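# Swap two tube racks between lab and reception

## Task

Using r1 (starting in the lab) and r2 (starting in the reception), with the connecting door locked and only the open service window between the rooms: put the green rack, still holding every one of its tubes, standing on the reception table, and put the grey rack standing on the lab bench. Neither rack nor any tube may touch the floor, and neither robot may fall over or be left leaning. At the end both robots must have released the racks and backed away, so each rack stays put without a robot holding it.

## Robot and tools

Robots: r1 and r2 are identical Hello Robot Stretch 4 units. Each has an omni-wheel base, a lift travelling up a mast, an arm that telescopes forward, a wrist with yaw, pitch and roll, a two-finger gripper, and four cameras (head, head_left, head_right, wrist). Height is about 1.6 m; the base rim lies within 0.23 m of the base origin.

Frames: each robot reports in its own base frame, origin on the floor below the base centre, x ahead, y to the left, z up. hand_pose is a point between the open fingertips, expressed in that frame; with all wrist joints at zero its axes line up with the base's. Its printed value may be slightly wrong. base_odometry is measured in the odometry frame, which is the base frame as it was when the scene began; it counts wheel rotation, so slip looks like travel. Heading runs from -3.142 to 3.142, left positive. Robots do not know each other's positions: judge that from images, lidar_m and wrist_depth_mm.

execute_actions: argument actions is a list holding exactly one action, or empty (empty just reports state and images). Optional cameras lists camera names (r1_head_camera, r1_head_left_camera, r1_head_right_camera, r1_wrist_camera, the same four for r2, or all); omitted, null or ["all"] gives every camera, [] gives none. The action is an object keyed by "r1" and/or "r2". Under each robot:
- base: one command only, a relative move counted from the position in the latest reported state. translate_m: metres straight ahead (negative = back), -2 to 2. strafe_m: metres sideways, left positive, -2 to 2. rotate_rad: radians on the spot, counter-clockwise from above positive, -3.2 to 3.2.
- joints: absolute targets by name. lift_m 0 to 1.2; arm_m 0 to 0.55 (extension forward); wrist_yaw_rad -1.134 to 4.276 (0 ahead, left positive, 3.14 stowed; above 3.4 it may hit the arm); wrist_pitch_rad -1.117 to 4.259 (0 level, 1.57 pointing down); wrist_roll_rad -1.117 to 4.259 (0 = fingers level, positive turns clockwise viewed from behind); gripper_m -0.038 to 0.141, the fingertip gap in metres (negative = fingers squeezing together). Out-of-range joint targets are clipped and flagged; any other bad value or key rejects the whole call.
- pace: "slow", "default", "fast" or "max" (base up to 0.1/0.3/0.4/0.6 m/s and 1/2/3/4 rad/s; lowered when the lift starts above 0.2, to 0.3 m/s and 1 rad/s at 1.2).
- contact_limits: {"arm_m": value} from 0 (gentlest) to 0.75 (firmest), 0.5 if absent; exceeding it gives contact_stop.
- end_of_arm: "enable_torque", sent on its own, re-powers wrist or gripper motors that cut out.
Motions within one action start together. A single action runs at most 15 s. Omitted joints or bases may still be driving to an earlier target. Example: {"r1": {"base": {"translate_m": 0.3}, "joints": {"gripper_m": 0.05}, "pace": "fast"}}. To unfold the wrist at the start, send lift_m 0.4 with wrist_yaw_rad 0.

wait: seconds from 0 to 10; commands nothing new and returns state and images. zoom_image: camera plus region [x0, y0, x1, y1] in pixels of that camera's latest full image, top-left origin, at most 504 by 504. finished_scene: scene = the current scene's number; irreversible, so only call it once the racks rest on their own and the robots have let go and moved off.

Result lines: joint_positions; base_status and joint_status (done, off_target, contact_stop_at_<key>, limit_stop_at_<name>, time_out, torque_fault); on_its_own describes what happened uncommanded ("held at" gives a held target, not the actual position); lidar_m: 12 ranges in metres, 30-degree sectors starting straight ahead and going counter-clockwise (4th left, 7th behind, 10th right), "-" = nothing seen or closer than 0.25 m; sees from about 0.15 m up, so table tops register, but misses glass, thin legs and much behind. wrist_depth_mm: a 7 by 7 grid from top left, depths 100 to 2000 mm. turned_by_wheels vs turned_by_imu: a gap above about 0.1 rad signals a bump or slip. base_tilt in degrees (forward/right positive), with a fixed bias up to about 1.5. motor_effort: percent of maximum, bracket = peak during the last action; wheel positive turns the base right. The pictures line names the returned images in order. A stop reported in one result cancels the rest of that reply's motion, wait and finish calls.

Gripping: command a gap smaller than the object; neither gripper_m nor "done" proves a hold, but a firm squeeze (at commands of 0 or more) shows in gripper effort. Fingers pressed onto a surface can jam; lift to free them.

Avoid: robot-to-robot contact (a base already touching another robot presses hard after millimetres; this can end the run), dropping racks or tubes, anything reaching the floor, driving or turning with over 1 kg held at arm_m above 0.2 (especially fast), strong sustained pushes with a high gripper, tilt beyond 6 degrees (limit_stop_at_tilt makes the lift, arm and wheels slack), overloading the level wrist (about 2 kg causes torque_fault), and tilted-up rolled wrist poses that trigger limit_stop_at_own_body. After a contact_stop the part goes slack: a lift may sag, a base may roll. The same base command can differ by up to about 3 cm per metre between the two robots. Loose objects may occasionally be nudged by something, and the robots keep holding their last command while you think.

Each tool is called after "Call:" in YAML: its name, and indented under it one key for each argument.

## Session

Call:
execute_actions:
  actions: []

Scene clock: 0.00 s.
r1.base_odometry: x=+0.000 y=+0.000 heading=+0.000 (m, m, rad; r1's odometry frame)
r1.turned_by_wheels: +0.000 (rad since the last result)
r1.turned_by_imu: +0.000 (rad since the last result)
r1.base_tilt: forward=+0.4 right=-0.3 (deg)
r1.lidar_m: 1.14 1.05 0.99 1.22 1.25 1.25 1.50 2.81 1.39 0.92 1.19 1.58
r1.base_status: not commanded
r1.joint_positions: lift_m=+0.153 arm_m=-0.002 wrist_yaw_rad=+3.243 wrist_pitch_rad=-0.005 wrist_roll_rad=+0.016 gripper_m=+0.057
r1.joint_status: not commanded
r1.motor_effort: lift_m=+21 arm_m=-1 wrist_yaw_rad=+1 wrist_pitch_rad=-3 wrist_roll_rad=-1 gripper_m=-1 wheel_0=+0 wheel_1=+0 wheel_2=+1 (%)
r1.hand_pose: x=-0.1270 y=+0.0577 z=+0.3327 quat_wxyz=(-0.051, +0.002, +0.008, +0.999) (m; r1's base frame)
r1.wrist_depth_mm: - - 133 - 1661 1308 1160 / - - 130 - 1708 1336 1160 / - - 132 212 1708 1366 1160 / - 122 138 - 1756 1397 1182 / 187 1708 - - 1708 1397 1160 / 192 1098 205 1098 215 1078 1042 / 193 759 809 134 809 741 778
r2.base_odometry: x=+0.000 y=+0.000 heading=+0.000 (m, m, rad; r2's odometry frame)
r2.turned_by_wheels: +0.000 (rad since the last result)
r2.turned_by_imu: +0.000 (rad since the last result)
r2.base_tilt: forward=+0.5 right=+0.1 (deg)
r2.lidar_m: 1.04 1.12 1.04 0.99 1.09 1.23 3.67 1.09 1.33 3.26 1.53 1.09
r2.base_status: not commanded
r2.joint_positions: lift_m=+0.219 arm_m=+0.001 wrist_yaw_rad=+3.196 wrist_pitch_rad=-0.003 wrist_roll_rad=+0.006 gripper_m=+0.057
r2.joint_status: not commanded
r2.motor_effort: lift_m=+21 arm_m=-1 wrist_yaw_rad=-2 wrist_pitch_rad=-8 wrist_roll_rad=-1 gripper_m=-3 wheel_0=+0 wheel_1=+1 wheel_2=+0 (%)
r2.hand_pose: x=-0.1213 y=+0.0717 z=+0.3977 quat_wxyz=(-0.027, +0.001, +0.003, +1.000) (m; r2's base frame)
r2.wrist_depth_mm: - - 137 - - - - / - - 134 - - - 1863 / - - 131 243 - - 1537 / - 113 135 - - - 1661 / 182 1098 - - - - 1708 / 194 1464 204 1661 207 1618 1499 / 193 946 960 153 1025 917 1042
pictures: r1_head_camera, r1_head_left_camera, r1_head_right_camera, r1_wrist_camera, r2_head_camera, r2_head_left_camera, r2_head_right_camera, r2_wrist_camera
camera_calibration (this result's frames):
r1_wrist_camera: T_world_to_cam=[[-0.153429, 0.987869, -0.0239586, -0.0531943], [0.0516275, -0.0161988, -0.998535, 0.38715], [-0.98681, -0.154441, -0.0485158, 0.130372], [0, 0, 0, 1]] pos_world=[0.100503, 0.0789552, 0.391634]
r2_wrist_camera: T_world_to_cam=[[-0.0918465, 0.99576, 0.00516703, -0.0747492], [-0.032985, 0.00214375, -0.999454, 0.455458], [-0.995227, -0.0919667, 0.0326482, 0.0940894], [0, 0, 0, 1]] pos_world=[0.101798, 0.0821089, 0.452524]
Images, in order (width x height): r1_head_camera 420x560, r1_head_left_camera 420x672, r1_head_right_camera 420x672, r1_wrist_camera 616x392, r2_head_camera 420x560, r2_head_left_camera 420x672, r2_head_right_camera 420x672, r2_wrist_camera 616x392.

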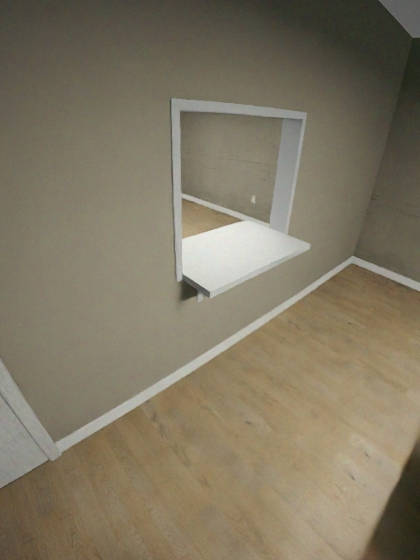

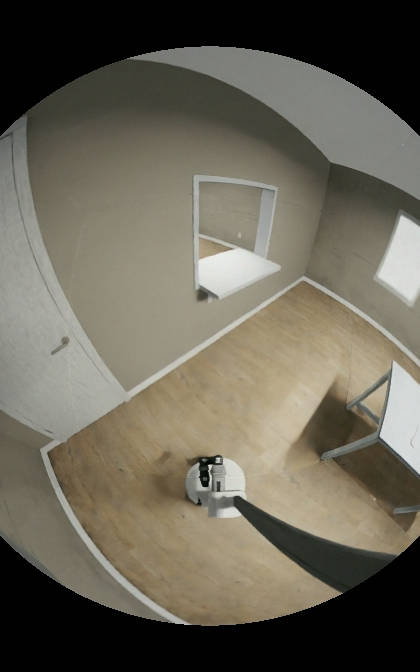

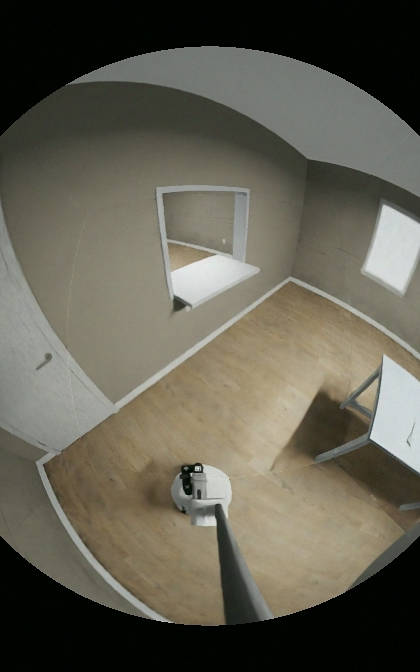

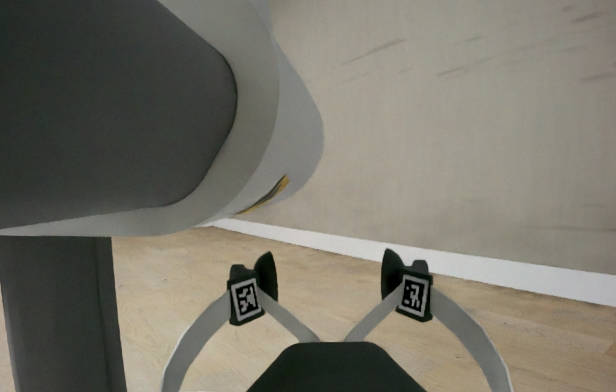

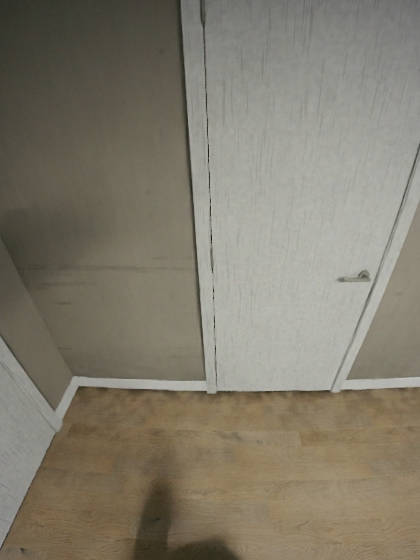

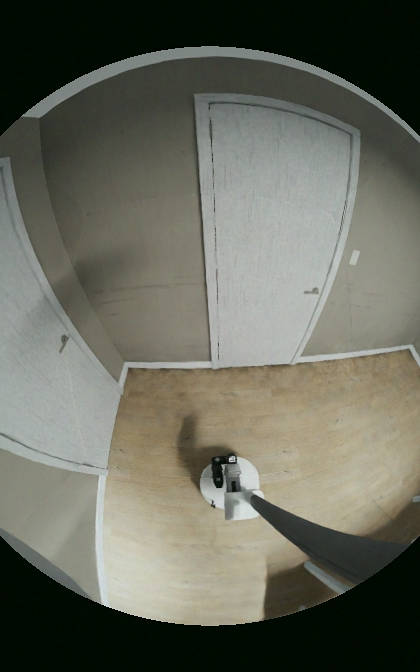

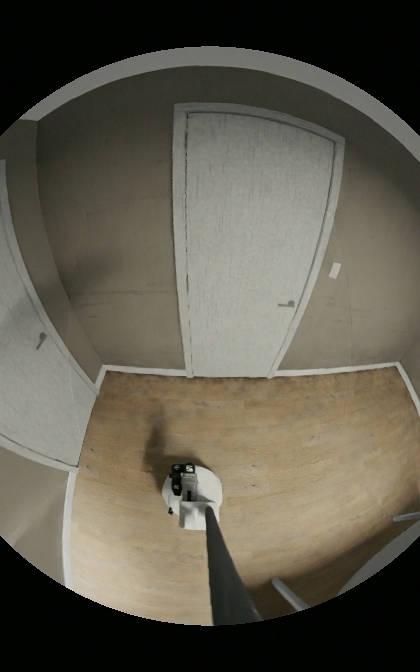

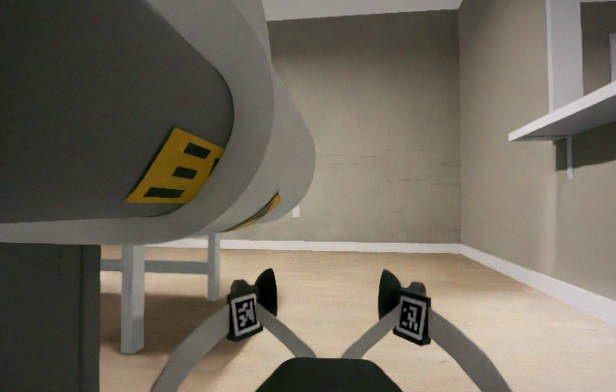

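Call:
execute_actions:
  actions:
    - {"r1":{"base":{"rotate_rad":-0.827},"pace":"max"},"r2":{"base":{"rotate_rad":3.13},"pace":"max"}}
  cameras: ["r1_head_camera","r2_head_camera","r1_head_right_camera","r2_head_left_camera"]

Scene clock: 2.30 s.
r1.base_odometry: x=+0.000 y=+0.000 heading=-0.826 (m, m, rad; r1's odometry frame)
r1.turned_by_wheels: -0.826 (rad since the last result)
r1.turned_by_imu: -0.846 (rad since the last result)
r1.base_tilt: forward=+0.5 right=-0.2 (deg)
r1.lidar_m: 3.44 1.20 1.09 1.01 1.02 1.32 1.25 1.30 1.81 3.24 1.06 0.90
r1.base_status: done
r1.joint_positions: lift_m=+0.153 arm_m=-0.002 wrist_yaw_rad=+3.243 wrist_pitch_rad=-0.005 wrist_roll_rad=+0.016 gripper_m=+0.057
r1.joint_status: not commanded
r1.motor_effort: lift_m=+21(21) arm_m=-1(1) wrist_yaw_rad=+1(0) wrist_pitch_rad=-5(5) wrist_roll_rad=-1(1) gripper_m=+0(4) wheel_0=+4(12) wheel_1=+2(13) wheel_2=+1(10) (%)
r1.hand_pose: x=-0.1270 y=+0.0577 z=+0.3327 quat_wxyz=(-0.051, +0.002, +0.008, +0.999) (m; r1's base frame)
r1.wrist_depth_mm: - - 133 1397 1336 1308 1281 / - - 131 1397 1366 1308 1308 / - - 132 211 1366 1336 1308 / - 122 137 1397 1397 1366 1336 / 187 1499 1464 1430 1397 1366 1308 / 191 1098 206 1098 215 1098 1042 / 193 759 820 133 809 750 788
r2.base_odometry: x=+0.000 y=+0.000 heading=+3.130 (m, m, rad; r2's odometry frame)
r2.turned_by_wheels: +3.130 (rad since the last result)
r2.turned_by_imu: +3.111 (rad since the last result)
r2.base_tilt: forward=+0.5 right=+0.0 (deg)
r2.lidar_m: 3.62 1.04 1.26 3.24 1.58 1.10 1.05 1.13 1.04 0.99 1.06 1.26
r2.base_status: done
r2.joint_positions: lift_m=+0.219 arm_m=+0.001 wrist_yaw_rad=+3.195 wrist_pitch_rad=-0.003 wrist_roll_rad=+0.006 gripper_m=+0.057
r2.joint_status: not commanded
r2.motor_effort: lift_m=+21(21) arm_m=-1(1) wrist_yaw_rad=-1(0) wrist_pitch_rad=-7(8) wrist_roll_rad=+0(1) gripper_m=-2(3) wheel_0=-1(12) wheel_1=+0(12) wheel_2=+1(14) (%)
r2.hand_pose: x=-0.1212 y=+0.0718 z=+0.3977 quat_wxyz=(-0.027, +0.001, +0.003, +1.000) (m; r2's base frame)
r2.wrist_depth_mm: - - 137 1205 1182 1160 1118 / - - 134 1205 1182 1138 1118 / - - 130 243 1182 1118 1118 / - 113 135 1182 1138 1118 1118 / 182 1255 1229 1182 1138 1118 1098 / 194 1229 204 1182 207 1118 1098 / 194 960 946 153 1025 904 1025
pictures: r1_head_camera, r1_head_right_camera, r2_head_camera, r2_head_left_camera
Images, in order (width x height): r1_head_camera 420x560, r1_head_right_camera 420x672, r2_head_camera 420x560, r2_head_left_camera 420x672.

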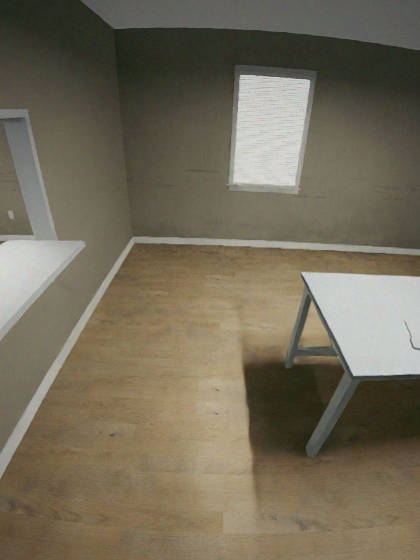

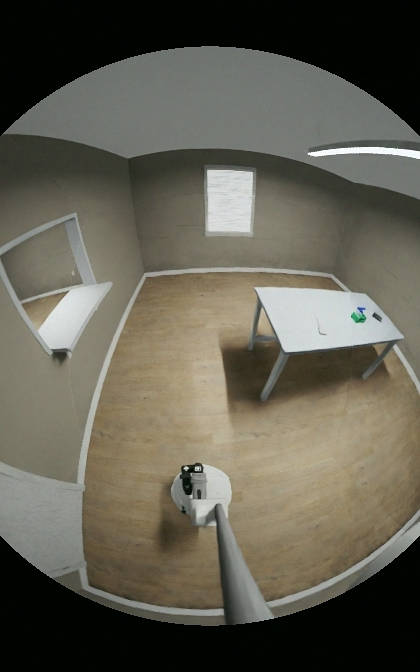

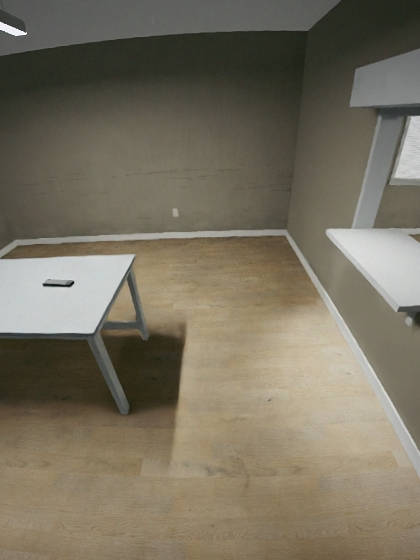

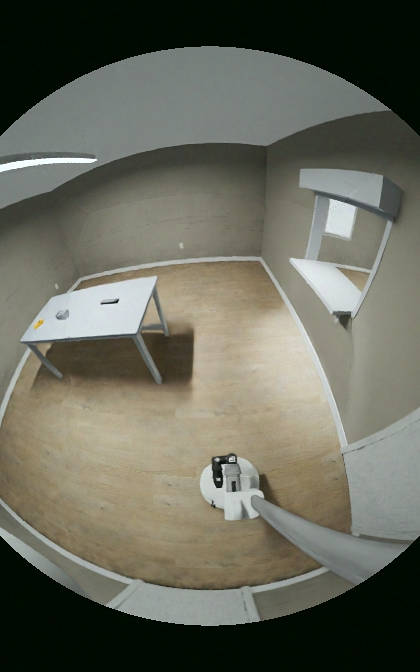

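Call:
execute_actions:
  actions:
    - {"r1":{"base":{"strafe_m":-1.42},"joints":{"lift_m":0.76,"wrist_yaw_rad":0,"wrist_pitch_rad":0.35,"gripper_m":0.141},"pace":"max"},"r2":{"base":{"strafe_m":1.7},"joints":{"lift_m":0.76,"wrist_yaw_rad":0,"wrist_pitch_rad":0.35,"gripper_m":0.141},"pace":"max"}}
  cameras: ["r1_head_camera","r1_wrist_camera","r2_head_camera","r2_wrist_camera"]

Scene clock: 6.77 s.
r1.base_odometry: x=-1.044 y=-0.962 heading=-0.826 (m, m, rad; r1's odometry frame)
r1.turned_by_wheels: +0.000 (rad since the last result)
r1.turned_by_imu: +0.003 (rad since the last result)
r1.base_tilt: forward=+0.2 right=-0.3 (deg)
r1.lidar_m: 0.71 0.73 1.03 2.43 1.81 1.31 1.23 1.29 1.79 1.79 1.86 0.75
r1.base_status: done
r1.joint_positions: lift_m=+0.760 arm_m=-0.002 wrist_yaw_rad=+0.000 wrist_pitch_rad=+0.352 wrist_roll_rad=+0.016 gripper_m=+0.141
r1.joint_status: all done
r1.motor_effort: lift_m=+20(26) arm_m=-1(1) wrist_yaw_rad=+1(6) wrist_pitch_rad=-4(4) wrist_roll_rad=+0(1) gripper_m=+1(5) wheel_0=+1(16) wheel_1=+0(17) wheel_2=+0(1) (%)
r1.hand_pose: x=+0.4397 y=-0.0874 z=+0.8387 quat_wxyz=(+0.985, +0.008, +0.175, -0.001) (m; r1's base frame)
r1.wrist_depth_mm: - - - - - - - / - - - - - - - / 960 891 831 741 778 750 750 / 580 569 591 574 559 574 569 / 1430 1430 1808 1756 1430 1397 1756 / 1499 1464 1366 1499 1336 1308 1366 / 1281 1229 1281 144 1229 1160 946
r2.base_odometry: x=-0.020 y=-1.700 heading=+3.130 (m, m, rad; r2's odometry frame)
r2.turned_by_wheels: +0.000 (rad since the last result)
r2.turned_by_imu: -0.003 (rad since the last result)
r2.base_tilt: forward=+0.6 right=+0.1 (deg)
r2.lidar_m: 0.86 0.88 1.58 1.52 1.59 1.14 1.08 1.15 1.55 2.72 1.28 0.89
r2.base_status: done
r2.joint_positions: lift_m=+0.760 arm_m=+0.001 wrist_yaw_rad=+0.000 wrist_pitch_rad=+0.352 wrist_roll_rad=+0.006 gripper_m=+0.141
r2.joint_status: all done
r2.motor_effort: lift_m=+23(29) arm_m=-1(1) wrist_yaw_rad=-2(10) wrist_pitch_rad=-7(8) wrist_roll_rad=+2(1) gripper_m=+0(3) wheel_0=+3(14) wheel_1=-1(15) wheel_2=+1(2) (%)
r2.hand_pose: x=+0.4424 y=-0.0874 z=+0.8385 quat_wxyz=(+0.985, +0.003, +0.175, +0.000) (m; r2's base frame)
r2.wrist_depth_mm: - - - - - - - / - - - - - - - / - - 1098 1078 931 1078 976 / - 732 723 707 699 699 691 / 1983 1808 - - - - 1921 / 1576 820 213 1576 1464 198 1430 / 1255 1205 1255 144 1229 1205 1205
pictures: r1_head_camera, r1_wrist_camera, r2_head_camera, r2_wrist_camera
camera_calibration (this result's frames):
r1_wrist_camera: T_world_to_cam=[[0.0406993, -0.998339, -0.0407704, -0.0556655], [-0.395866, 0.0213537, -0.91806, 0.993294], [0.917406, 0.053504, -0.39434, 0.16267], [0, 0, 0, 1]] pos_world=[0.246243, -0.0854871, 0.973781]
r2_wrist_camera: T_world_to_cam=[[0.0375063, -0.999262, -0.00832273, -0.0870798], [-0.316458, -0.00397717, -0.948598, 0.997205], [0.947865, 0.0382122, -0.316373, 0.0704872], [0, 0, 0, 1]] pos_world=[0.252027, -0.0857429, 0.967522]
Images, in order (width x height): r1_head_camera 420x560, r1_wrist_camera 616x392, r2_head_camera 420x560, r2_wrist_camera 616x392.

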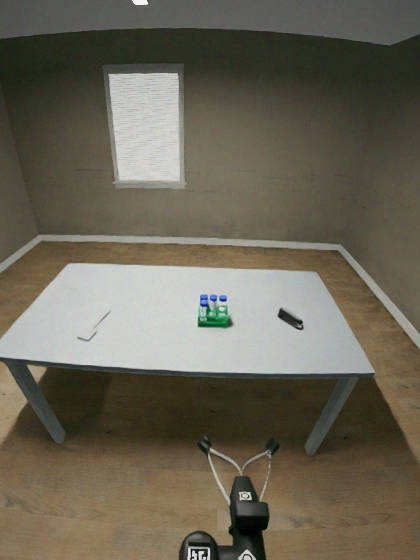

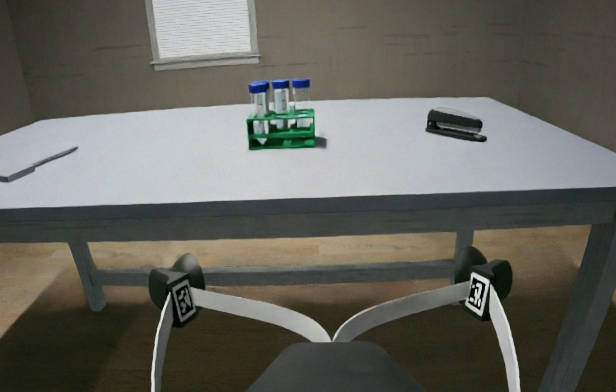

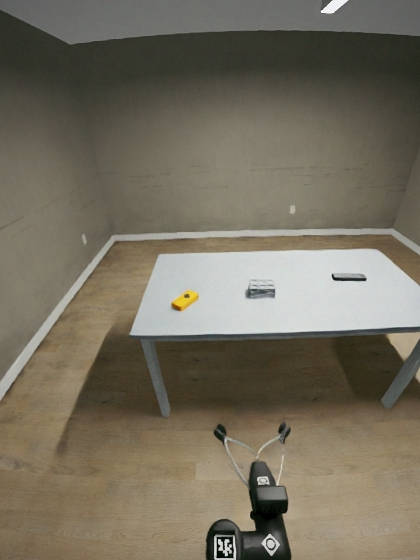

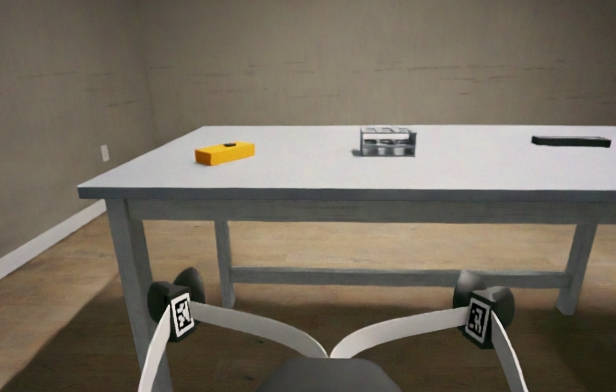

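Call:
execute_actions:
  actions:
    - {"r1":{"base":{"strafe_m":0.085},"joints":{"arm_m":0.15,"lift_m":0.74},"pace":"max"},"r2":{"base":{"strafe_m":-0.13},"joints":{"arm_m":0.15,"lift_m":0.74},"pace":"max"}}
  cameras: []

Call:
execute_actions:
  actions:
    - {"r1":{"base":{"translate_m":0.29},"pace":"max"},"r2":{"base":{"translate_m":0.44},"pace":"max"}}
  cameras: ["r1_head_camera","r1_wrist_camera","r2_head_camera","r2_wrist_camera"]

Scene clock: 8.40 s.
r1.base_odometry: x=-0.982 y=-0.904 heading=-0.826 (m, m, rad; r1's odometry frame)
r1.turned_by_wheels: +0.000 (rad since the last result)
r1.turned_by_imu: +0.000 (rad since the last result)
r1.base_tilt: forward=+0.4 right=-0.2 (deg)
r1.lidar_m: 0.71 0.75 1.03 2.32 1.80 1.31 1.24 1.29 1.81 1.86 1.95 0.74
r1.base_status: done
r1.joint_positions: lift_m=+0.740 arm_m=+0.149 wrist_yaw_rad=+0.000 wrist_pitch_rad=+0.352 wrist_roll_rad=+0.016 gripper_m=+0.141
r1.joint_status: all done
r1.motor_effort: lift_m=+19(21) arm_m=+4(7) wrist_yaw_rad=+0(0) wrist_pitch_rad=-4(4) wrist_roll_rad=-1(0) gripper_m=+0(3) wheel_0=-3(13) wheel_1=+2(13) wheel_2=+0(0) (%)
r1.hand_pose: x=+0.5910 y=-0.0874 z=+0.8189 quat_wxyz=(+0.985, +0.008, +0.175, -0.001) (m; r1's base frame)
r1.wrist_depth_mm: - - - - - - - / - - - - - - - / 866 809 759 621 683 640 609 / 525 508 492 477 469 459 442 / 397 394 389 399 392 382 430 / 1430 1308 455 1281 1281 1255 1366 / 1255 1205 1229 145 1205 1160 1160
r2.base_odometry: x=-0.018 y=-1.570 heading=+3.130 (m, m, rad; r2's odometry frame)
r2.turned_by_wheels: +0.000 (rad since the last result)
r2.turned_by_imu: +0.000 (rad since the last result)
r2.base_tilt: forward=+0.5 right=+0.1 (deg)
r2.lidar_m: 0.85 0.91 1.74 1.66 1.57 1.14 1.09 1.14 1.55 2.60 1.28 0.90
r2.base_status: done
r2.joint_positions: lift_m=+0.740 arm_m=+0.149 wrist_yaw_rad=+0.000 wrist_pitch_rad=+0.352 wrist_roll_rad=+0.006 gripper_m=+0.141
r2.joint_status: all done
r2.motor_effort: lift_m=+17(21) arm_m=+5(6) wrist_yaw_rad=-3(4) wrist_pitch_rad=-8(7) wrist_roll_rad=-1(2) gripper_m=+0(0) wheel_0=-2(11) wheel_1=-1(13) wheel_2=+1(1) (%)
r2.hand_pose: x=+0.5908 y=-0.0874 z=+0.8190 quat_wxyz=(+0.985, +0.003, +0.175, +0.000) (m; r2's base frame)
r2.wrist_depth_mm: - - - - - - - / - - - - - - - / - 1008 1008 854 960 946 831 / 580 564 559 554 549 544 544 / 647 1756 1336 1756 1756 1756 1281 / 699 1464 213 1397 1366 198 1366 / 741 1182 1229 144 1229 1160 1205
pictures: none
No camera images: the call's "cameras" was empty. Leave "cameras" out to get every camera's image.

Scene clock: 10.87 s.
r1.base_odometry: x=-0.786 y=-1.118 heading=-0.826 (m, m, rad; r1's odometry frame)
r1.turned_by_wheels: +0.000 (rad since the last result)
r1.turned_by_imu: +0.000 (rad since the last result)
r1.base_tilt: forward=+0.3 right=-0.2 (deg)
r1.lidar_m: 0.42 0.44 0.59 2.23 2.23 1.61 1.54 1.60 1.99 1.88 0.61 0.45
r1.base_status: done
r1.joint_positions: lift_m=+0.740 arm_m=+0.149 wrist_yaw_rad=+0.000 wrist_pitch_rad=+0.352 wrist_roll_rad=+0.016 gripper_m=+0.141
r1.joint_status: not commanded
r1.motor_effort: lift_m=+19(20) arm_m=+4(5) wrist_yaw_rad=+0(1) wrist_pitch_rad=-4(4) wrist_roll_rad=-1(0) gripper_m=+3(1) wheel_0=+3(9) wheel_1=+4(10) wheel_2=-2(14) (%)
r1.hand_pose: x=+0.5910 y=-0.0874 z=+0.8189 quat_wxyz=(+0.985, +0.008, +0.175, -0.001) (m; r1's base frame)
r1.wrist_depth_mm: - - - - - - - / - - - - - - - / - 798 759 334 634 676 668 / 521 508 492 347 357 455 445 / 375 370 362 332 327 342 336 / 291 279 266 285 260 248 267 / 246 237 242 144 235 228 -
r2.base_odometry: x=-0.458 y=-1.565 heading=+3.130 (m, m, rad; r2's odometry frame)
r2.turned_by_wheels: +0.000 (rad since the last result)
r2.turned_by_imu: +0.002 (rad since the last result)
r2.base_tilt: forward=+0.6 right=-0.1 (deg)
r2.lidar_m: 0.42 0.43 0.63 1.67 1.72 1.60 1.53 1.61 2.14 2.47 0.62 0.45
r2.base_status: done
r2.joint_positions: lift_m=+0.740 arm_m=+0.149 wrist_yaw_rad=+0.000 wrist_pitch_rad=+0.352 wrist_roll_rad=+0.006 gripper_m=+0.141
r2.joint_status: not commanded
r2.motor_effort: lift_m=+17(17) arm_m=+5(5) wrist_yaw_rad=-2(0) wrist_pitch_rad=-8(7) wrist_roll_rad=-1(1) gripper_m=-2(1) wheel_0=-1(8) wheel_1=+1(10) wheel_2=+2(13) (%)
r2.hand_pose: x=+0.5908 y=-0.0874 z=+0.8190 quat_wxyz=(+0.985, +0.003, +0.175, +0.000) (m; r2's base frame)
r2.wrist_depth_mm: - - - - - - - / - - - - - - - / - - - - - - - / 569 559 559 382 508 539 539 / 392 389 387 343 347 379 377 / 296 283 213 296 294 198 290 / 239 230 240 144 237 228 235
pictures: r1_head_camera, r1_wrist_camera, r2_head_camera, r2_wrist_camera
camera_calibration (this result's frames):
r1_wrist_camera: T_world_to_cam=[[0.0408664, -0.998333, -0.0407656, -0.0626905], [-0.395764, 0.0212892, -0.918105, 1.03496], [0.917442, 0.0536533, -0.394234, 0.0159366], [0, 0, 0, 1]] pos_world=[0.397541, -0.0854745, 0.953929]
r2_wrist_camera: T_world_to_cam=[[0.0374114, -0.999265, -0.00832349, -0.0927794], [-0.316482, -0.00394735, -0.94859, 1.02576], [0.947861, 0.0381224, -0.316397, -0.0763758], [0, 0, 0, 1]] pos_world=[0.400498, -0.0857506, 0.948086]
Images, in order (width x height): r1_head_camera 420x560, r1_wrist_camera 616x392, r2_head_camera 420x560, r2_wrist_camera 616x392.

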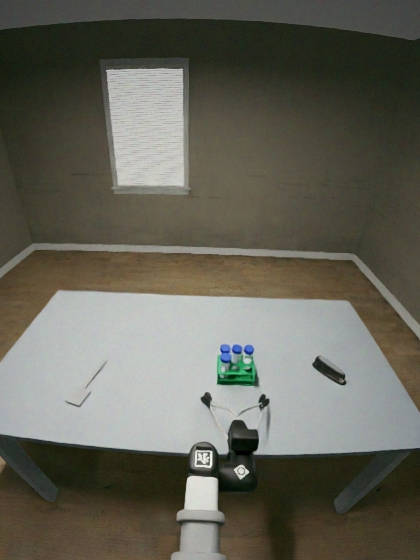

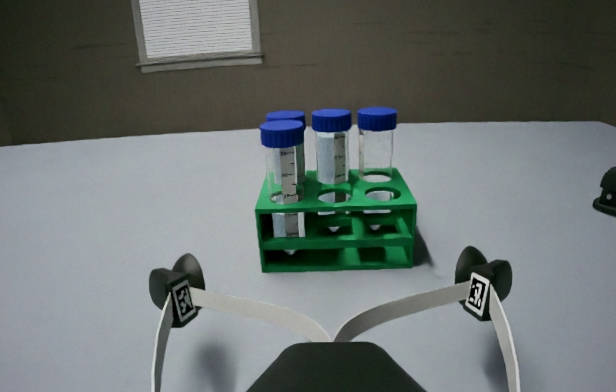

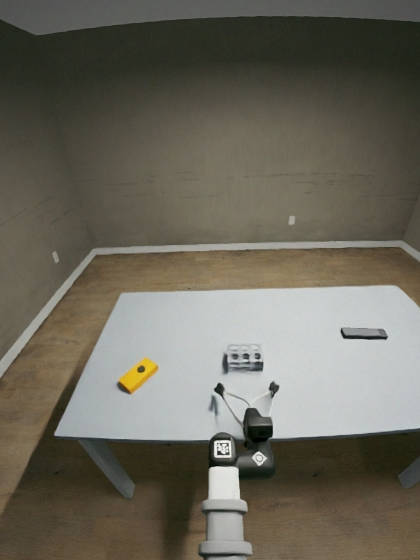

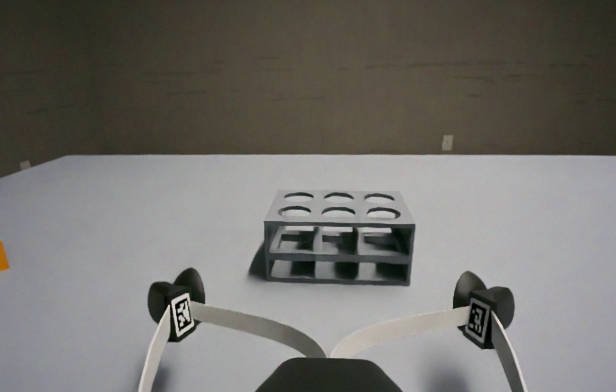

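Call:
execute_actions:
  actions:
    - {"r1":{"base":{"strafe_m":-0.005},"joints":{"arm_m":0.263,"lift_m":0.725}},"r2":{"base":{"strafe_m":-0.007},"joints":{"arm_m":0.278,"lift_m":0.725}}}
  cameras: ["r1_wrist_camera","r2_wrist_camera"]

Scene clock: 12.47 s.
r1.base_odometry: x=-0.789 y=-1.121 heading=-0.826 (m, m, rad; r1's odometry frame)
r1.turned_by_wheels: +0.000 (rad since the last result)
r1.turned_by_imu: +0.001 (rad since the last result)
r1.base_tilt: forward=+0.4 right=-0.4 (deg)
r1.lidar_m: 0.40 0.44 0.61 2.25 2.22 1.60 1.53 1.60 1.96 1.86 0.63 0.44
r1.base_status: done
r1.joint_positions: lift_m=+0.725 arm_m=+0.262 wrist_yaw_rad=+0.000 wrist_pitch_rad=+0.352 wrist_roll_rad=+0.016 gripper_m=+0.141
r1.joint_status: all done
r1.motor_effort: lift_m=+18(19) arm_m=+4(7) wrist_yaw_rad=+1(0) wrist_pitch_rad=-4(4) wrist_roll_rad=-1(1) gripper_m=-1(2) wheel_0=+0(11) wheel_1=+1(8) wheel_2=+0(2) (%)
r1.hand_pose: x=+0.7039 y=-0.0874 z=+0.8040 quat_wxyz=(+0.985, +0.008, +0.175, -0.001) (m; r1's base frame)
r1.wrist_depth_mm: - - - - - - - / - - - - - - - / - - 634 223 242 621 615 / 480 469 421 236 424 418 410 / 343 342 232 228 224 312 307 / 267 256 208 213 224 207 247 / 225 219 220 144 214 209 -
r2.base_odometry: x=-0.458 y=-1.558 heading=+3.130 (m, m, rad; r2's odometry frame)
r2.turned_by_wheels: +0.000 (rad since the last result)
r2.turned_by_imu: +0.000 (rad since the last result)
r2.base_tilt: forward=+0.6 right=+0.0 (deg)
r2.lidar_m: 0.40 0.43 0.62 1.66 1.74 1.57 1.52 1.58 2.18 2.47 0.61 0.46
r2.base_status: done
r2.joint_positions: lift_m=+0.725 arm_m=+0.277 wrist_yaw_rad=+0.000 wrist_pitch_rad=+0.352 wrist_roll_rad=+0.006 gripper_m=+0.141
r2.joint_status: all done
r2.motor_effort: lift_m=+16(17) arm_m=+5(6) wrist_yaw_rad=+0(0) wrist_pitch_rad=-6(7) wrist_roll_rad=+0(1) gripper_m=+0(1) wheel_0=+2(6) wheel_1=-1(7) wheel_2=+0(1) (%)
r2.hand_pose: x=+0.7188 y=-0.0874 z=+0.8042 quat_wxyz=(+0.985, +0.003, +0.175, +0.000) (m; r2's base frame)
r2.wrist_depth_mm: - - - - - - - / - - - - - - - / - - - - - - - / 521 517 508 508 500 500 492 / 357 355 334 259 240 349 345 / 273 260 191 192 190 191 266 / 219 211 212 143 195 208 215
pictures: r1_wrist_camera, r2_wrist_camera
camera_calibration (this result's frames):
r1_wrist_camera: T_world_to_cam=[[0.0407911, -0.998336, -0.0407668, -0.067879], [-0.39579, 0.0213185, -0.918093, 1.06598], [0.917435, 0.0535851, -0.394262, -0.0935131], [0, 0, 0, 1]] pos_world=[0.510464, -0.0854802, 0.93903]
r2_wrist_camera: T_world_to_cam=[[0.0374147, -0.999265, -0.0083238, -0.0976909], [-0.316485, -0.00394822, -0.948589, 1.05213], [0.947859, 0.0381255, -0.3164, -0.202352], [0, 0, 0, 1]] pos_world=[0.528439, -0.0857503, 0.933199]
Images, in order (width x height): r1_wrist_camera 616x392, r2_wrist_camera 616x392.

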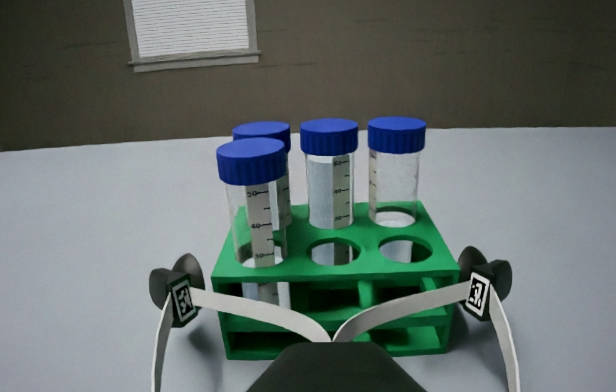

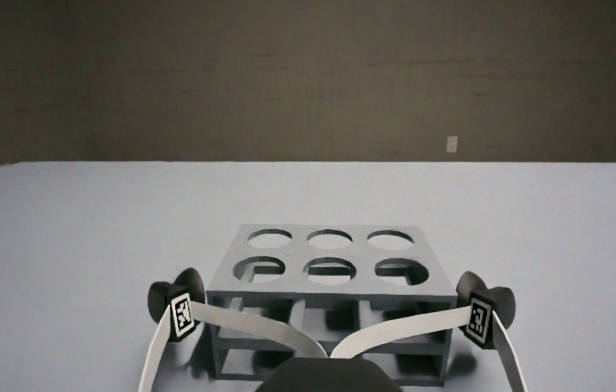

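Call:
execute_actions:
  actions:
    - {"r1":{"joints":{"gripper_m":0.045,"arm_m":0.27}},"r2":{"joints":{"gripper_m":0.065,"arm_m":0.282}}}
  cameras: []

Call:
execute_actions:
  actions:
    - {"r1":{"joints":{"lift_m":0.77}},"r2":{"joints":{"lift_m":0.77}}}
  cameras: ["r1_wrist_camera","r2_wrist_camera"]

Scene clock: 14.60 s.
r1.base_odometry: x=-0.789 y=-1.121 heading=-0.826 (m, m, rad; r1's odometry frame)
r1.turned_by_wheels: +0.000 (rad since the last result)
r1.turned_by_imu: +0.001 (rad since the last result)
r1.base_tilt: forward=+0.4 right=-0.3 (deg)
r1.lidar_m: 0.42 0.44 0.61 2.25 2.20 1.60 1.54 1.59 1.98 1.86 0.61 0.45
r1.base_status: not commanded
r1.joint_positions: lift_m=+0.725 arm_m=+0.269 wrist_yaw_rad=+0.000 wrist_pitch_rad=+0.356 wrist_roll_rad=+0.016 gripper_m=+0.045
r1.joint_status: all done
r1.motor_effort: lift_m=+19(19) arm_m=+5(4) wrist_yaw_rad=+0(1) wrist_pitch_rad=-14(15) wrist_roll_rad=-1(1) gripper_m=-21(20) wheel_0=+0(0) wheel_1=+1(1) wheel_2=+0(1) (%)
r1.hand_pose: x=+0.7105 y=-0.0875 z=+0.8029 quat_wxyz=(+0.984, +0.008, +0.177, -0.001) (m; r1's base frame)
r1.wrist_depth_mm: - - - - - - - / - - - - - - - / - - 191 199 208 603 597 / 466 452 213 211 415 407 399 / 338 334 202 211 213 304 301 / 264 182 182 193 206 169 251 / 222 214 193 181 134 203 -
r2.base_odometry: x=-0.458 y=-1.558 heading=+3.130 (m, m, rad; r2's odometry frame)
r2.turned_by_wheels: +0.000 (rad since the last result)
r2.turned_by_imu: +0.001 (rad since the last result)
r2.base_tilt: forward=+0.5 right=+0.1 (deg)
r2.lidar_m: 0.41 0.44 0.62 1.67 1.76 1.63 1.53 1.59 2.18 2.48 0.62 0.44
r2.base_status: not commanded
r2.joint_positions: lift_m=+0.725 arm_m=+0.281 wrist_yaw_rad=+0.000 wrist_pitch_rad=+0.353 wrist_roll_rad=+0.006 gripper_m=+0.065
r2.joint_status: all done
r2.motor_effort: lift_m=+16(16) arm_m=+6(5) wrist_yaw_rad=-2(2) wrist_pitch_rad=-10(11) wrist_roll_rad=+1(0) gripper_m=-24(23) wheel_0=+2(2) wheel_1=-1(2) wheel_2=+0(0) (%)
r2.hand_pose: x=+0.7226 y=-0.0874 z=+0.8038 quat_wxyz=(+0.984, +0.003, +0.176, -0.001) (m; r2's base frame)
r2.wrist_depth_mm: - - - - - - - / - - - - - - - / - - - - - - - / 517 512 508 500 492 496 484 / 353 353 314 242 226 345 342 / 272 258 185 213 200 175 264 / 218 202 188 178 177 200 199
pictures: none
No camera images: the call's "cameras" was empty. Leave "cameras" out to get every camera's image.

Scene clock: 15.67 s.
r1.base_odometry: x=-0.789 y=-1.121 heading=-0.826 (m, m, rad; r1's odometry frame)
r1.turned_by_wheels: +0.000 (rad since the last result)
r1.turned_by_imu: +0.000 (rad since the last result)
r1.base_tilt: forward=+0.4 right=-0.4 (deg)
r1.lidar_m: 0.41 0.44 0.62 2.23 2.23 1.61 1.53 1.60 1.99 1.87 0.62 0.43
r1.base_status: not commanded
r1.joint_positions: lift_m=+0.770 arm_m=+0.269 wrist_yaw_rad=+0.000 wrist_pitch_rad=+0.356 wrist_roll_rad=+0.016 gripper_m=+0.045
r1.joint_status: all done
r1.motor_effort: lift_m=+25(25) arm_m=+5(4) wrist_yaw_rad=+0(0) wrist_pitch_rad=-14(17) wrist_roll_rad=-1(1) gripper_m=-23(23) wheel_0=+1(0) wheel_1=+1(1) wheel_2=+0(0) (%)
r1.hand_pose: x=+0.7105 y=-0.0875 z=+0.8474 quat_wxyz=(+0.984, +0.008, +0.177, -0.001) (m; r1's base frame)
r1.wrist_depth_mm: - - - - - - - / - - - - - - - / - - 191 200 647 - - / 591 569 213 211 521 512 504 / 427 424 203 211 214 387 382 / 332 181 182 193 206 169 317 / 281 270 193 181 135 255 -
r2.base_odometry: x=-0.458 y=-1.558 heading=+3.130 (m, m, rad; r2's odometry frame)
r2.turned_by_wheels: +0.000 (rad since the last result)
r2.turned_by_imu: +0.000 (rad since the last result)
r2.base_tilt: forward=+0.6 right=+0.2 (deg)
r2.lidar_m: 0.43 0.42 0.65 1.65 1.74 1.59 1.52 1.59 2.19 2.46 0.59 0.44
r2.base_status: not commanded
r2.joint_positions: lift_m=+0.770 arm_m=+0.281 wrist_yaw_rad=+0.000 wrist_pitch_rad=+0.353 wrist_roll_rad=+0.006 gripper_m=+0.065
r2.joint_status: all done
r2.motor_effort: lift_m=+26(27) arm_m=+6(6) wrist_yaw_rad=-3(2) wrist_pitch_rad=-11(12) wrist_roll_rad=-1(1) gripper_m=-23(24) wheel_0=+2(2) wheel_1=-1(1) wheel_2=+0(0) (%)
r2.hand_pose: x=+0.7226 y=-0.0874 z=+0.8479 quat_wxyz=(+0.984, +0.003, +0.176, -0.001) (m; r2's base frame)
r2.wrist_depth_mm: - - - - - - - / - - - - - - - / - - - - - - - / 640 647 640 634 627 627 621 / 449 449 399 241 226 436 433 / 342 327 185 214 200 175 332 / 276 256 188 178 177 252 251
pictures: r1_wrist_camera, r2_wrist_camera
camera_calibration (this result's frames):
r1_wrist_camera: T_world_to_cam=[[0.0404288, -0.998344, -0.040916, -0.0660518], [-0.399165, 0.0214024, -0.916629, 1.10966], [0.915987, 0.0533905, -0.397639, -0.0785749], [0, 0, 0, 1]] pos_world=[0.51758, -0.0854966, 0.983196]
r2_wrist_camera: T_world_to_cam=[[0.0372439, -0.999271, -0.00837576, -0.0973466], [-0.317814, -0.00389802, -0.948145, 1.09543], [0.947421, 0.0379745, -0.317727, -0.19072], [0, 0, 0, 1]] pos_world=[0.53246, -0.0857631, 0.977215]
Images, in order (width x height): r1_wrist_camera 616x392, r2_wrist_camera 616x392.

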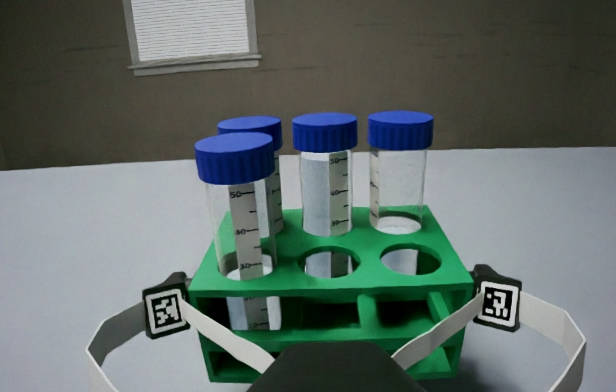

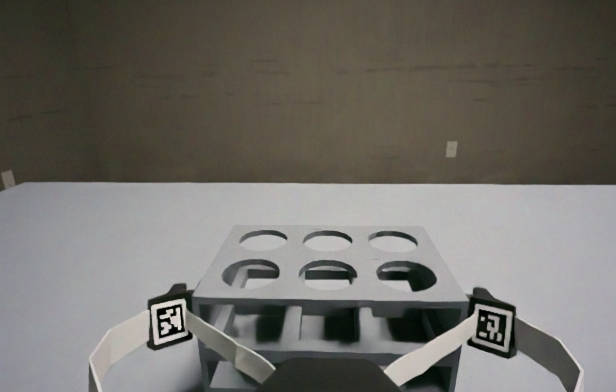

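Call:
execute_actions:
  actions:
    - {"r1":{"base":{"rotate_rad":1.533},"joints":{"lift_m":0.8,"arm_m":0.0}},"r2":{"base":{"rotate_rad":-1.59},"joints":{"lift_m":0.8,"arm_m":0}}}
  cameras: ["r1_head_camera","r1_wrist_camera","r2_head_camera","r2_wrist_camera"]

Scene clock: 17.90 s.
r1.base_odometry: x=-0.789 y=-1.121 heading=+0.706 (m, m, rad; r1's odometry frame)
r1.turned_by_wheels: +1.532 (rad since the last result)
r1.turned_by_imu: +1.570 (rad since the last result)
r1.base_tilt: forward=+0.4 right=-0.3 (deg)
r1.lidar_m: 0.40 2.27 1.63 1.52 1.57 1.96 1.87 0.65 0.46 0.41 0.43 0.45
r1.base_status: done
r1.joint_positions: lift_m=+0.800 arm_m=+0.001 wrist_yaw_rad=+0.000 wrist_pitch_rad=+0.356 wrist_roll_rad=+0.016 gripper_m=+0.045
r1.joint_status: all done
r1.motor_effort: lift_m=+24(26) arm_m=-4(5) wrist_yaw_rad=-1(6) wrist_pitch_rad=-14(16) wrist_roll_rad=-1(0) gripper_m=-24(22) wheel_0=-6(11) wheel_1=-5(10) wheel_2=-2(10) (%)
r1.hand_pose: x=+0.4422 y=-0.0873 z=+0.8774 quat_wxyz=(+0.984, +0.008, +0.177, -0.001) (m; r1's base frame)
r1.wrist_depth_mm: - 1983 - - - - - / - - - - - - - / - - 192 199 205 - - / - - 213 211 - - - / - - 203 211 214 1863 585 / 1576 182 182 193 206 169 615 / 1336 1281 193 181 135 1160 -
r2.base_odometry: x=-0.458 y=-1.558 heading=+1.541 (m, m, rad; r2's odometry frame)
r2.turned_by_wheels: -1.589 (rad since the last result)
r2.turned_by_imu: -1.579 (rad since the last result)
r2.base_tilt: forward=+0.6 right=+0.2 (deg)
r2.lidar_m: 0.41 0.64 0.42 0.42 0.45 0.61 1.65 1.74 1.62 1.51 1.60 2.12
r2.base_status: done
r2.joint_positions: lift_m=+0.800 arm_m=+0.001 wrist_yaw_rad=+0.000 wrist_pitch_rad=+0.354 wrist_roll_rad=+0.006 gripper_m=+0.066
r2.joint_status: all done
r2.motor_effort: lift_m=+26(27) arm_m=-5(6) wrist_yaw_rad=-2(5) wrist_pitch_rad=-11(12) wrist_roll_rad=+0(1) gripper_m=-22(23) wheel_0=+4(5) wheel_1=+3(9) wheel_2=+1(9) (%)
r2.hand_pose: x=+0.4430 y=-0.0875 z=+0.8779 quat_wxyz=(+0.984, +0.003, +0.176, -0.001) (m; r2's base frame)
r2.wrist_depth_mm: - - - - - - - / - - - - - - - / - - - - - - - / - - - - - - - / 788 - 1863 241 226 - - / 1464 1537 185 214 200 175 1537 / 1229 1229 188 178 177 1205 1229
pictures: r1_head_camera, r1_wrist_camera, r2_head_camera, r2_wrist_camera
camera_calibration (this result's frames):
r1_wrist_camera: T_world_to_cam=[[0.0408487, -0.998327, -0.0409235, -0.0540361], [-0.399228, 0.0212383, -0.916606, 1.03006], [0.915941, 0.0537799, -0.397692, 0.179278], [0, 0, 0, 1]] pos_world=[0.249228, -0.085464, 1.01325]
r2_wrist_camera: T_world_to_cam=[[0.0371072, -0.999276, -0.00837749, -0.0866553], [-0.317968, -0.00385906, -0.948094, 1.03501], [0.947375, 0.0378449, -0.317881, 0.0839063], [0, 0, 0, 1]] pos_world=[0.252824, -0.0857739, 1.00723]
Images, in order (width x height): r1_head_camera 420x560, r1_wrist_camera 616x392, r2_head_camera 420x560, r2_wrist_camera 616x392.

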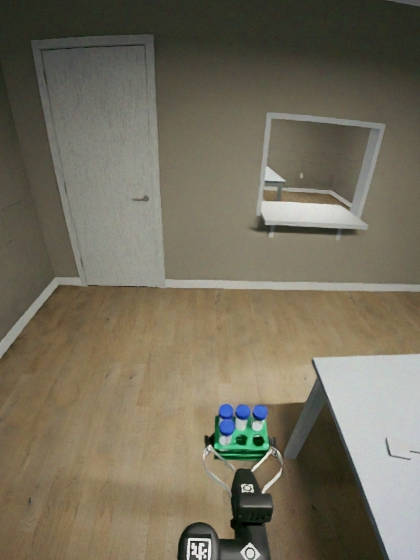

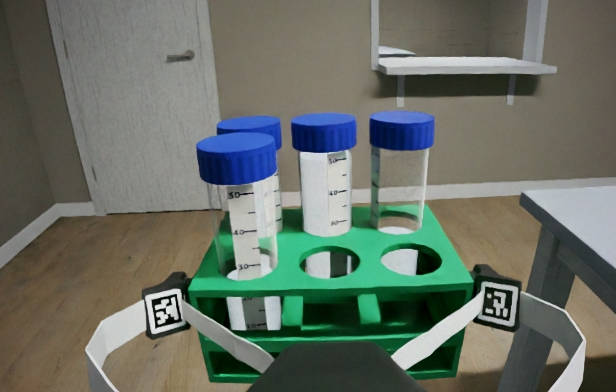

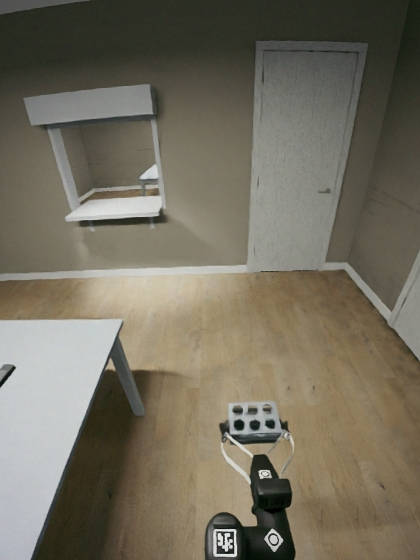

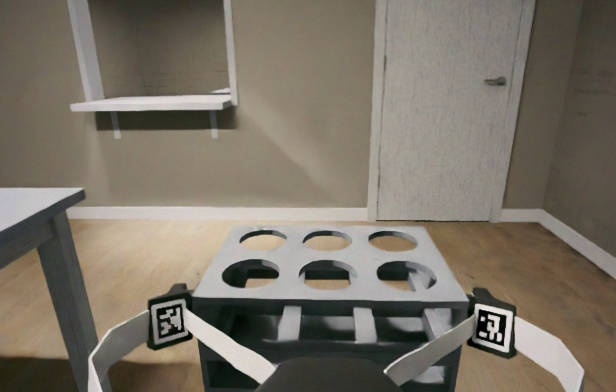

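Call:
execute_actions:
  actions:
    - {"r1":{"base":{"translate_m":1.67},"pace":"fast"},"r2":{"base":{"translate_m":1.88},"pace":"fast"}}
  cameras: ["r1_head_right_camera","r2_head_left_camera","r1_wrist_camera"]

Scene clock: 24.13 s.
r1.base_odometry: x=+0.481 y=-0.037 heading=+0.706 (m, m, rad; r1's odometry frame)
r1.turned_by_wheels: +0.000 (rad since the last result)
r1.turned_by_imu: -0.001 (rad since the last result)
r1.base_tilt: forward=+0.4 right=-0.2 (deg)
r1.lidar_m: 0.40 0.73 0.96 1.58 1.64 2.21 1.86 0.97 1.23 3.14 0.76 0.47
r1.base_status: done
r1.joint_positions: lift_m=+0.800 arm_m=+0.001 wrist_yaw_rad=+0.000 wrist_pitch_rad=+0.356 wrist_roll_rad=+0.016 gripper_m=+0.045
r1.joint_status: not commanded
r1.motor_effort: lift_m=+24(24) arm_m=-4(5) wrist_yaw_rad=+0(0) wrist_pitch_rad=-14(14) wrist_roll_rad=-1(0) gripper_m=-22(25) wheel_0=+3(9) wheel_1=+3(9) wheel_2=+0(12) (%)
r1.hand_pose: x=+0.4421 y=-0.0874 z=+0.8774 quat_wxyz=(+0.984, +0.008, +0.177, -0.001) (m; r1's base frame)
r1.wrist_depth_mm: 452 452 455 459 462 459 462 / 473 477 480 484 488 488 488 / 504 504 192 199 504 517 530 / 535 539 211 211 535 554 535 / 580 585 204 211 215 580 597 / 627 182 182 193 206 169 627 / 668 661 193 180 135 676 -
r2.base_odometry: x=-0.402 y=+0.321 heading=+1.541 (m, m, rad; r2's odometry frame)
r2.turned_by_wheels: +0.000 (rad since the last result)
r2.turned_by_imu: +0.006 (rad since the last result)
r2.base_tilt: forward=+0.5 right=-0.1 (deg)
r2.lidar_m: 0.40 0.73 0.70 2.71 1.28 1.01 1.87 2.21 1.56 1.49 1.02 0.74
r2.base_status: done
r2.joint_positions: lift_m=+0.800 arm_m=+0.001 wrist_yaw_rad=+0.000 wrist_pitch_rad=+0.354 wrist_roll_rad=+0.006 gripper_m=+0.066
r2.joint_status: not commanded
r2.motor_effort: lift_m=+25(26) arm_m=-5(5) wrist_yaw_rad=-3(2) wrist_pitch_rad=-11(11) wrist_roll_rad=-1(2) gripper_m=-23(22) wheel_0=+1(8) wheel_1=+2(8) wheel_2=+2(12) (%)
r2.hand_pose: x=+0.4429 y=-0.0874 z=+0.8779 quat_wxyz=(+0.984, +0.003, +0.176, -0.001) (m; r2's base frame)
r2.wrist_depth_mm: 452 452 445 442 436 430 407 / 480 473 466 462 459 452 424 / 504 500 492 484 480 473 442 / 535 521 521 512 504 496 466 / 564 559 530 241 225 521 492 / 597 574 185 213 200 175 525 / 640 627 188 178 177 554 554
pictures: r1_head_right_camera, r1_wrist_camera, r2_head_left_camera
camera_calibration (this result's frames):
r1_wrist_camera: T_world_to_cam=[[0.0405821, -0.998338, -0.0409264, -0.0539849], [-0.399291, 0.0213436, -0.916576, 1.03002], [0.915925, 0.0535381, -0.397762, 0.179406], [0, 0, 0, 1]] pos_world=[0.249146, -0.0854845, 1.01324]
Images, in order (width x height): r1_head_right_camera 420x672, r1_wrist_camera 616x392, r2_head_left_camera 420x672.

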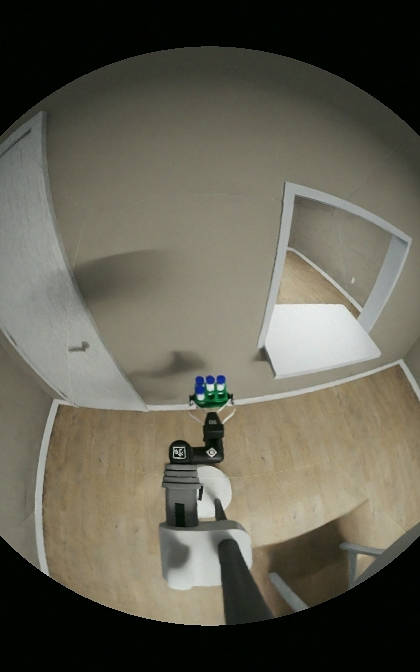

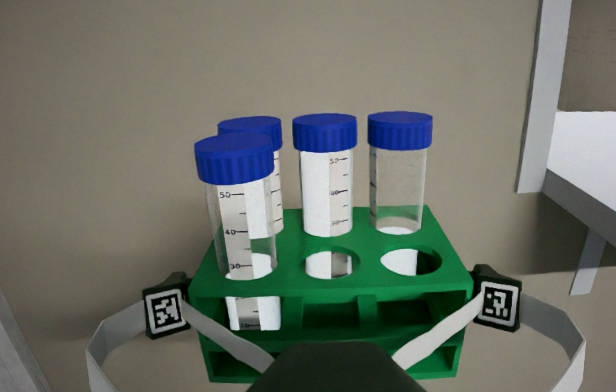

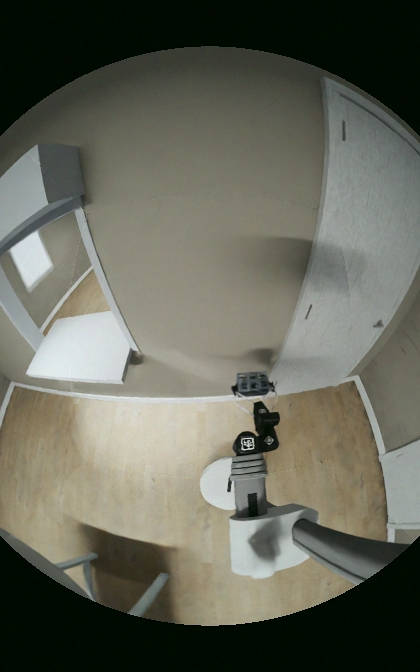

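Call:
execute_actions:
  actions:
    - {"r1":{"base":{"strafe_m":-0.87},"joints":{"lift_m":0.85},"pace":"fast"},"r2":{"base":{"strafe_m":0.83},"joints":{"lift_m":0.85},"pace":"fast"}}
  cameras: ["r1_head_camera","r2_head_camera"]

Scene clock: 27.70 s.
r1.base_odometry: x=+1.046 y=-0.699 heading=+0.706 (m, m, rad; r1's odometry frame)
r1.turned_by_wheels: +0.000 (rad since the last result)
r1.turned_by_imu: +0.000 (rad since the last result)
r1.base_tilt: forward=+0.4 right=-0.4 (deg)
r1.lidar_m: 0.40 0.54 1.04 2.45 2.55 0.87 0.81 0.88 2.36 2.26 1.12 0.59
r1.base_status: done
r1.joint_positions: lift_m=+0.850 arm_m=+0.001 wrist_yaw_rad=+0.000 wrist_pitch_rad=+0.356 wrist_roll_rad=+0.016 gripper_m=+0.045
r1.joint_status: all done
r1.motor_effort: lift_m=+23(26) arm_m=-4(4) wrist_yaw_rad=-1(1) wrist_pitch_rad=-14(15) wrist_roll_rad=-1(0) gripper_m=-25(22) wheel_0=-2(14) wheel_1=-3(14) wheel_2=+0(1) (%)
r1.hand_pose: x=+0.4421 y=-0.0874 z=+0.9275 quat_wxyz=(+0.984, +0.008, +0.177, -0.001) (m; r1's base frame)
r1.wrist_depth_mm: - - 1281 - - - 559 / - - - - - - 559 / - - 191 198 208 831 569 / 654 627 208 210 574 569 559 / 466 466 205 211 213 424 418 / 389 181 182 193 206 169 387 / 723 707 193 180 135 732 -
r2.base_odometry: x=-1.232 y=+0.346 heading=+1.541 (m, m, rad; r2's odometry frame)
r2.turned_by_wheels: +0.000 (rad since the last result)
r2.turned_by_imu: -0.001 (rad since the last result)
r2.base_tilt: forward=+0.6 right=+0.2 (deg)
r2.lidar_m: 0.40 0.49 0.69 2.37 2.47 0.92 0.86 0.91 2.45 2.33 1.04 0.53
r2.base_status: done
r2.joint_positions: lift_m=+0.850 arm_m=+0.001 wrist_yaw_rad=+0.000 wrist_pitch_rad=+0.354 wrist_roll_rad=+0.006 gripper_m=+0.066
r2.joint_status: all done
r2.motor_effort: lift_m=+25(28) arm_m=-5(5) wrist_yaw_rad=-2(2) wrist_pitch_rad=-10(11) wrist_roll_rad=-1(1) gripper_m=-23(23) wheel_0=+2(12) wheel_1=-1(15) wheel_2=+0(2) (%)
r2.hand_pose: x=+0.4429 y=-0.0874 z=+0.9280 quat_wxyz=(+0.984, +0.003, +0.176, +0.000) (m; r2's base frame)
r2.wrist_depth_mm: - - - - - 480 418 / - - 1138 - - 477 436 / - - - - - 480 459 / 707 715 699 699 691 488 484 / 492 488 436 242 226 504 508 / 375 359 185 214 200 175 535 / 329 317 187 178 177 301 306
pictures: r1_head_camera, r2_head_camera
Images, in order (width x height): r1_head_camera 420x560, r2_head_camera 420x560.

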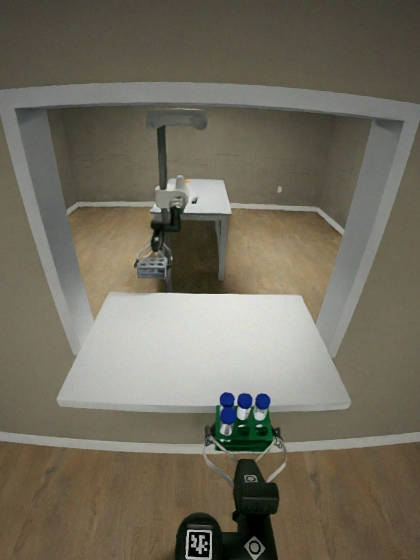

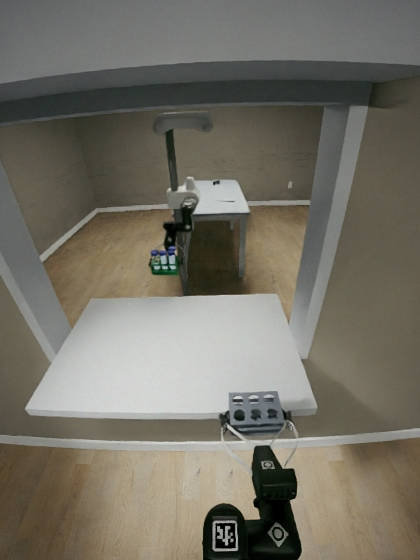

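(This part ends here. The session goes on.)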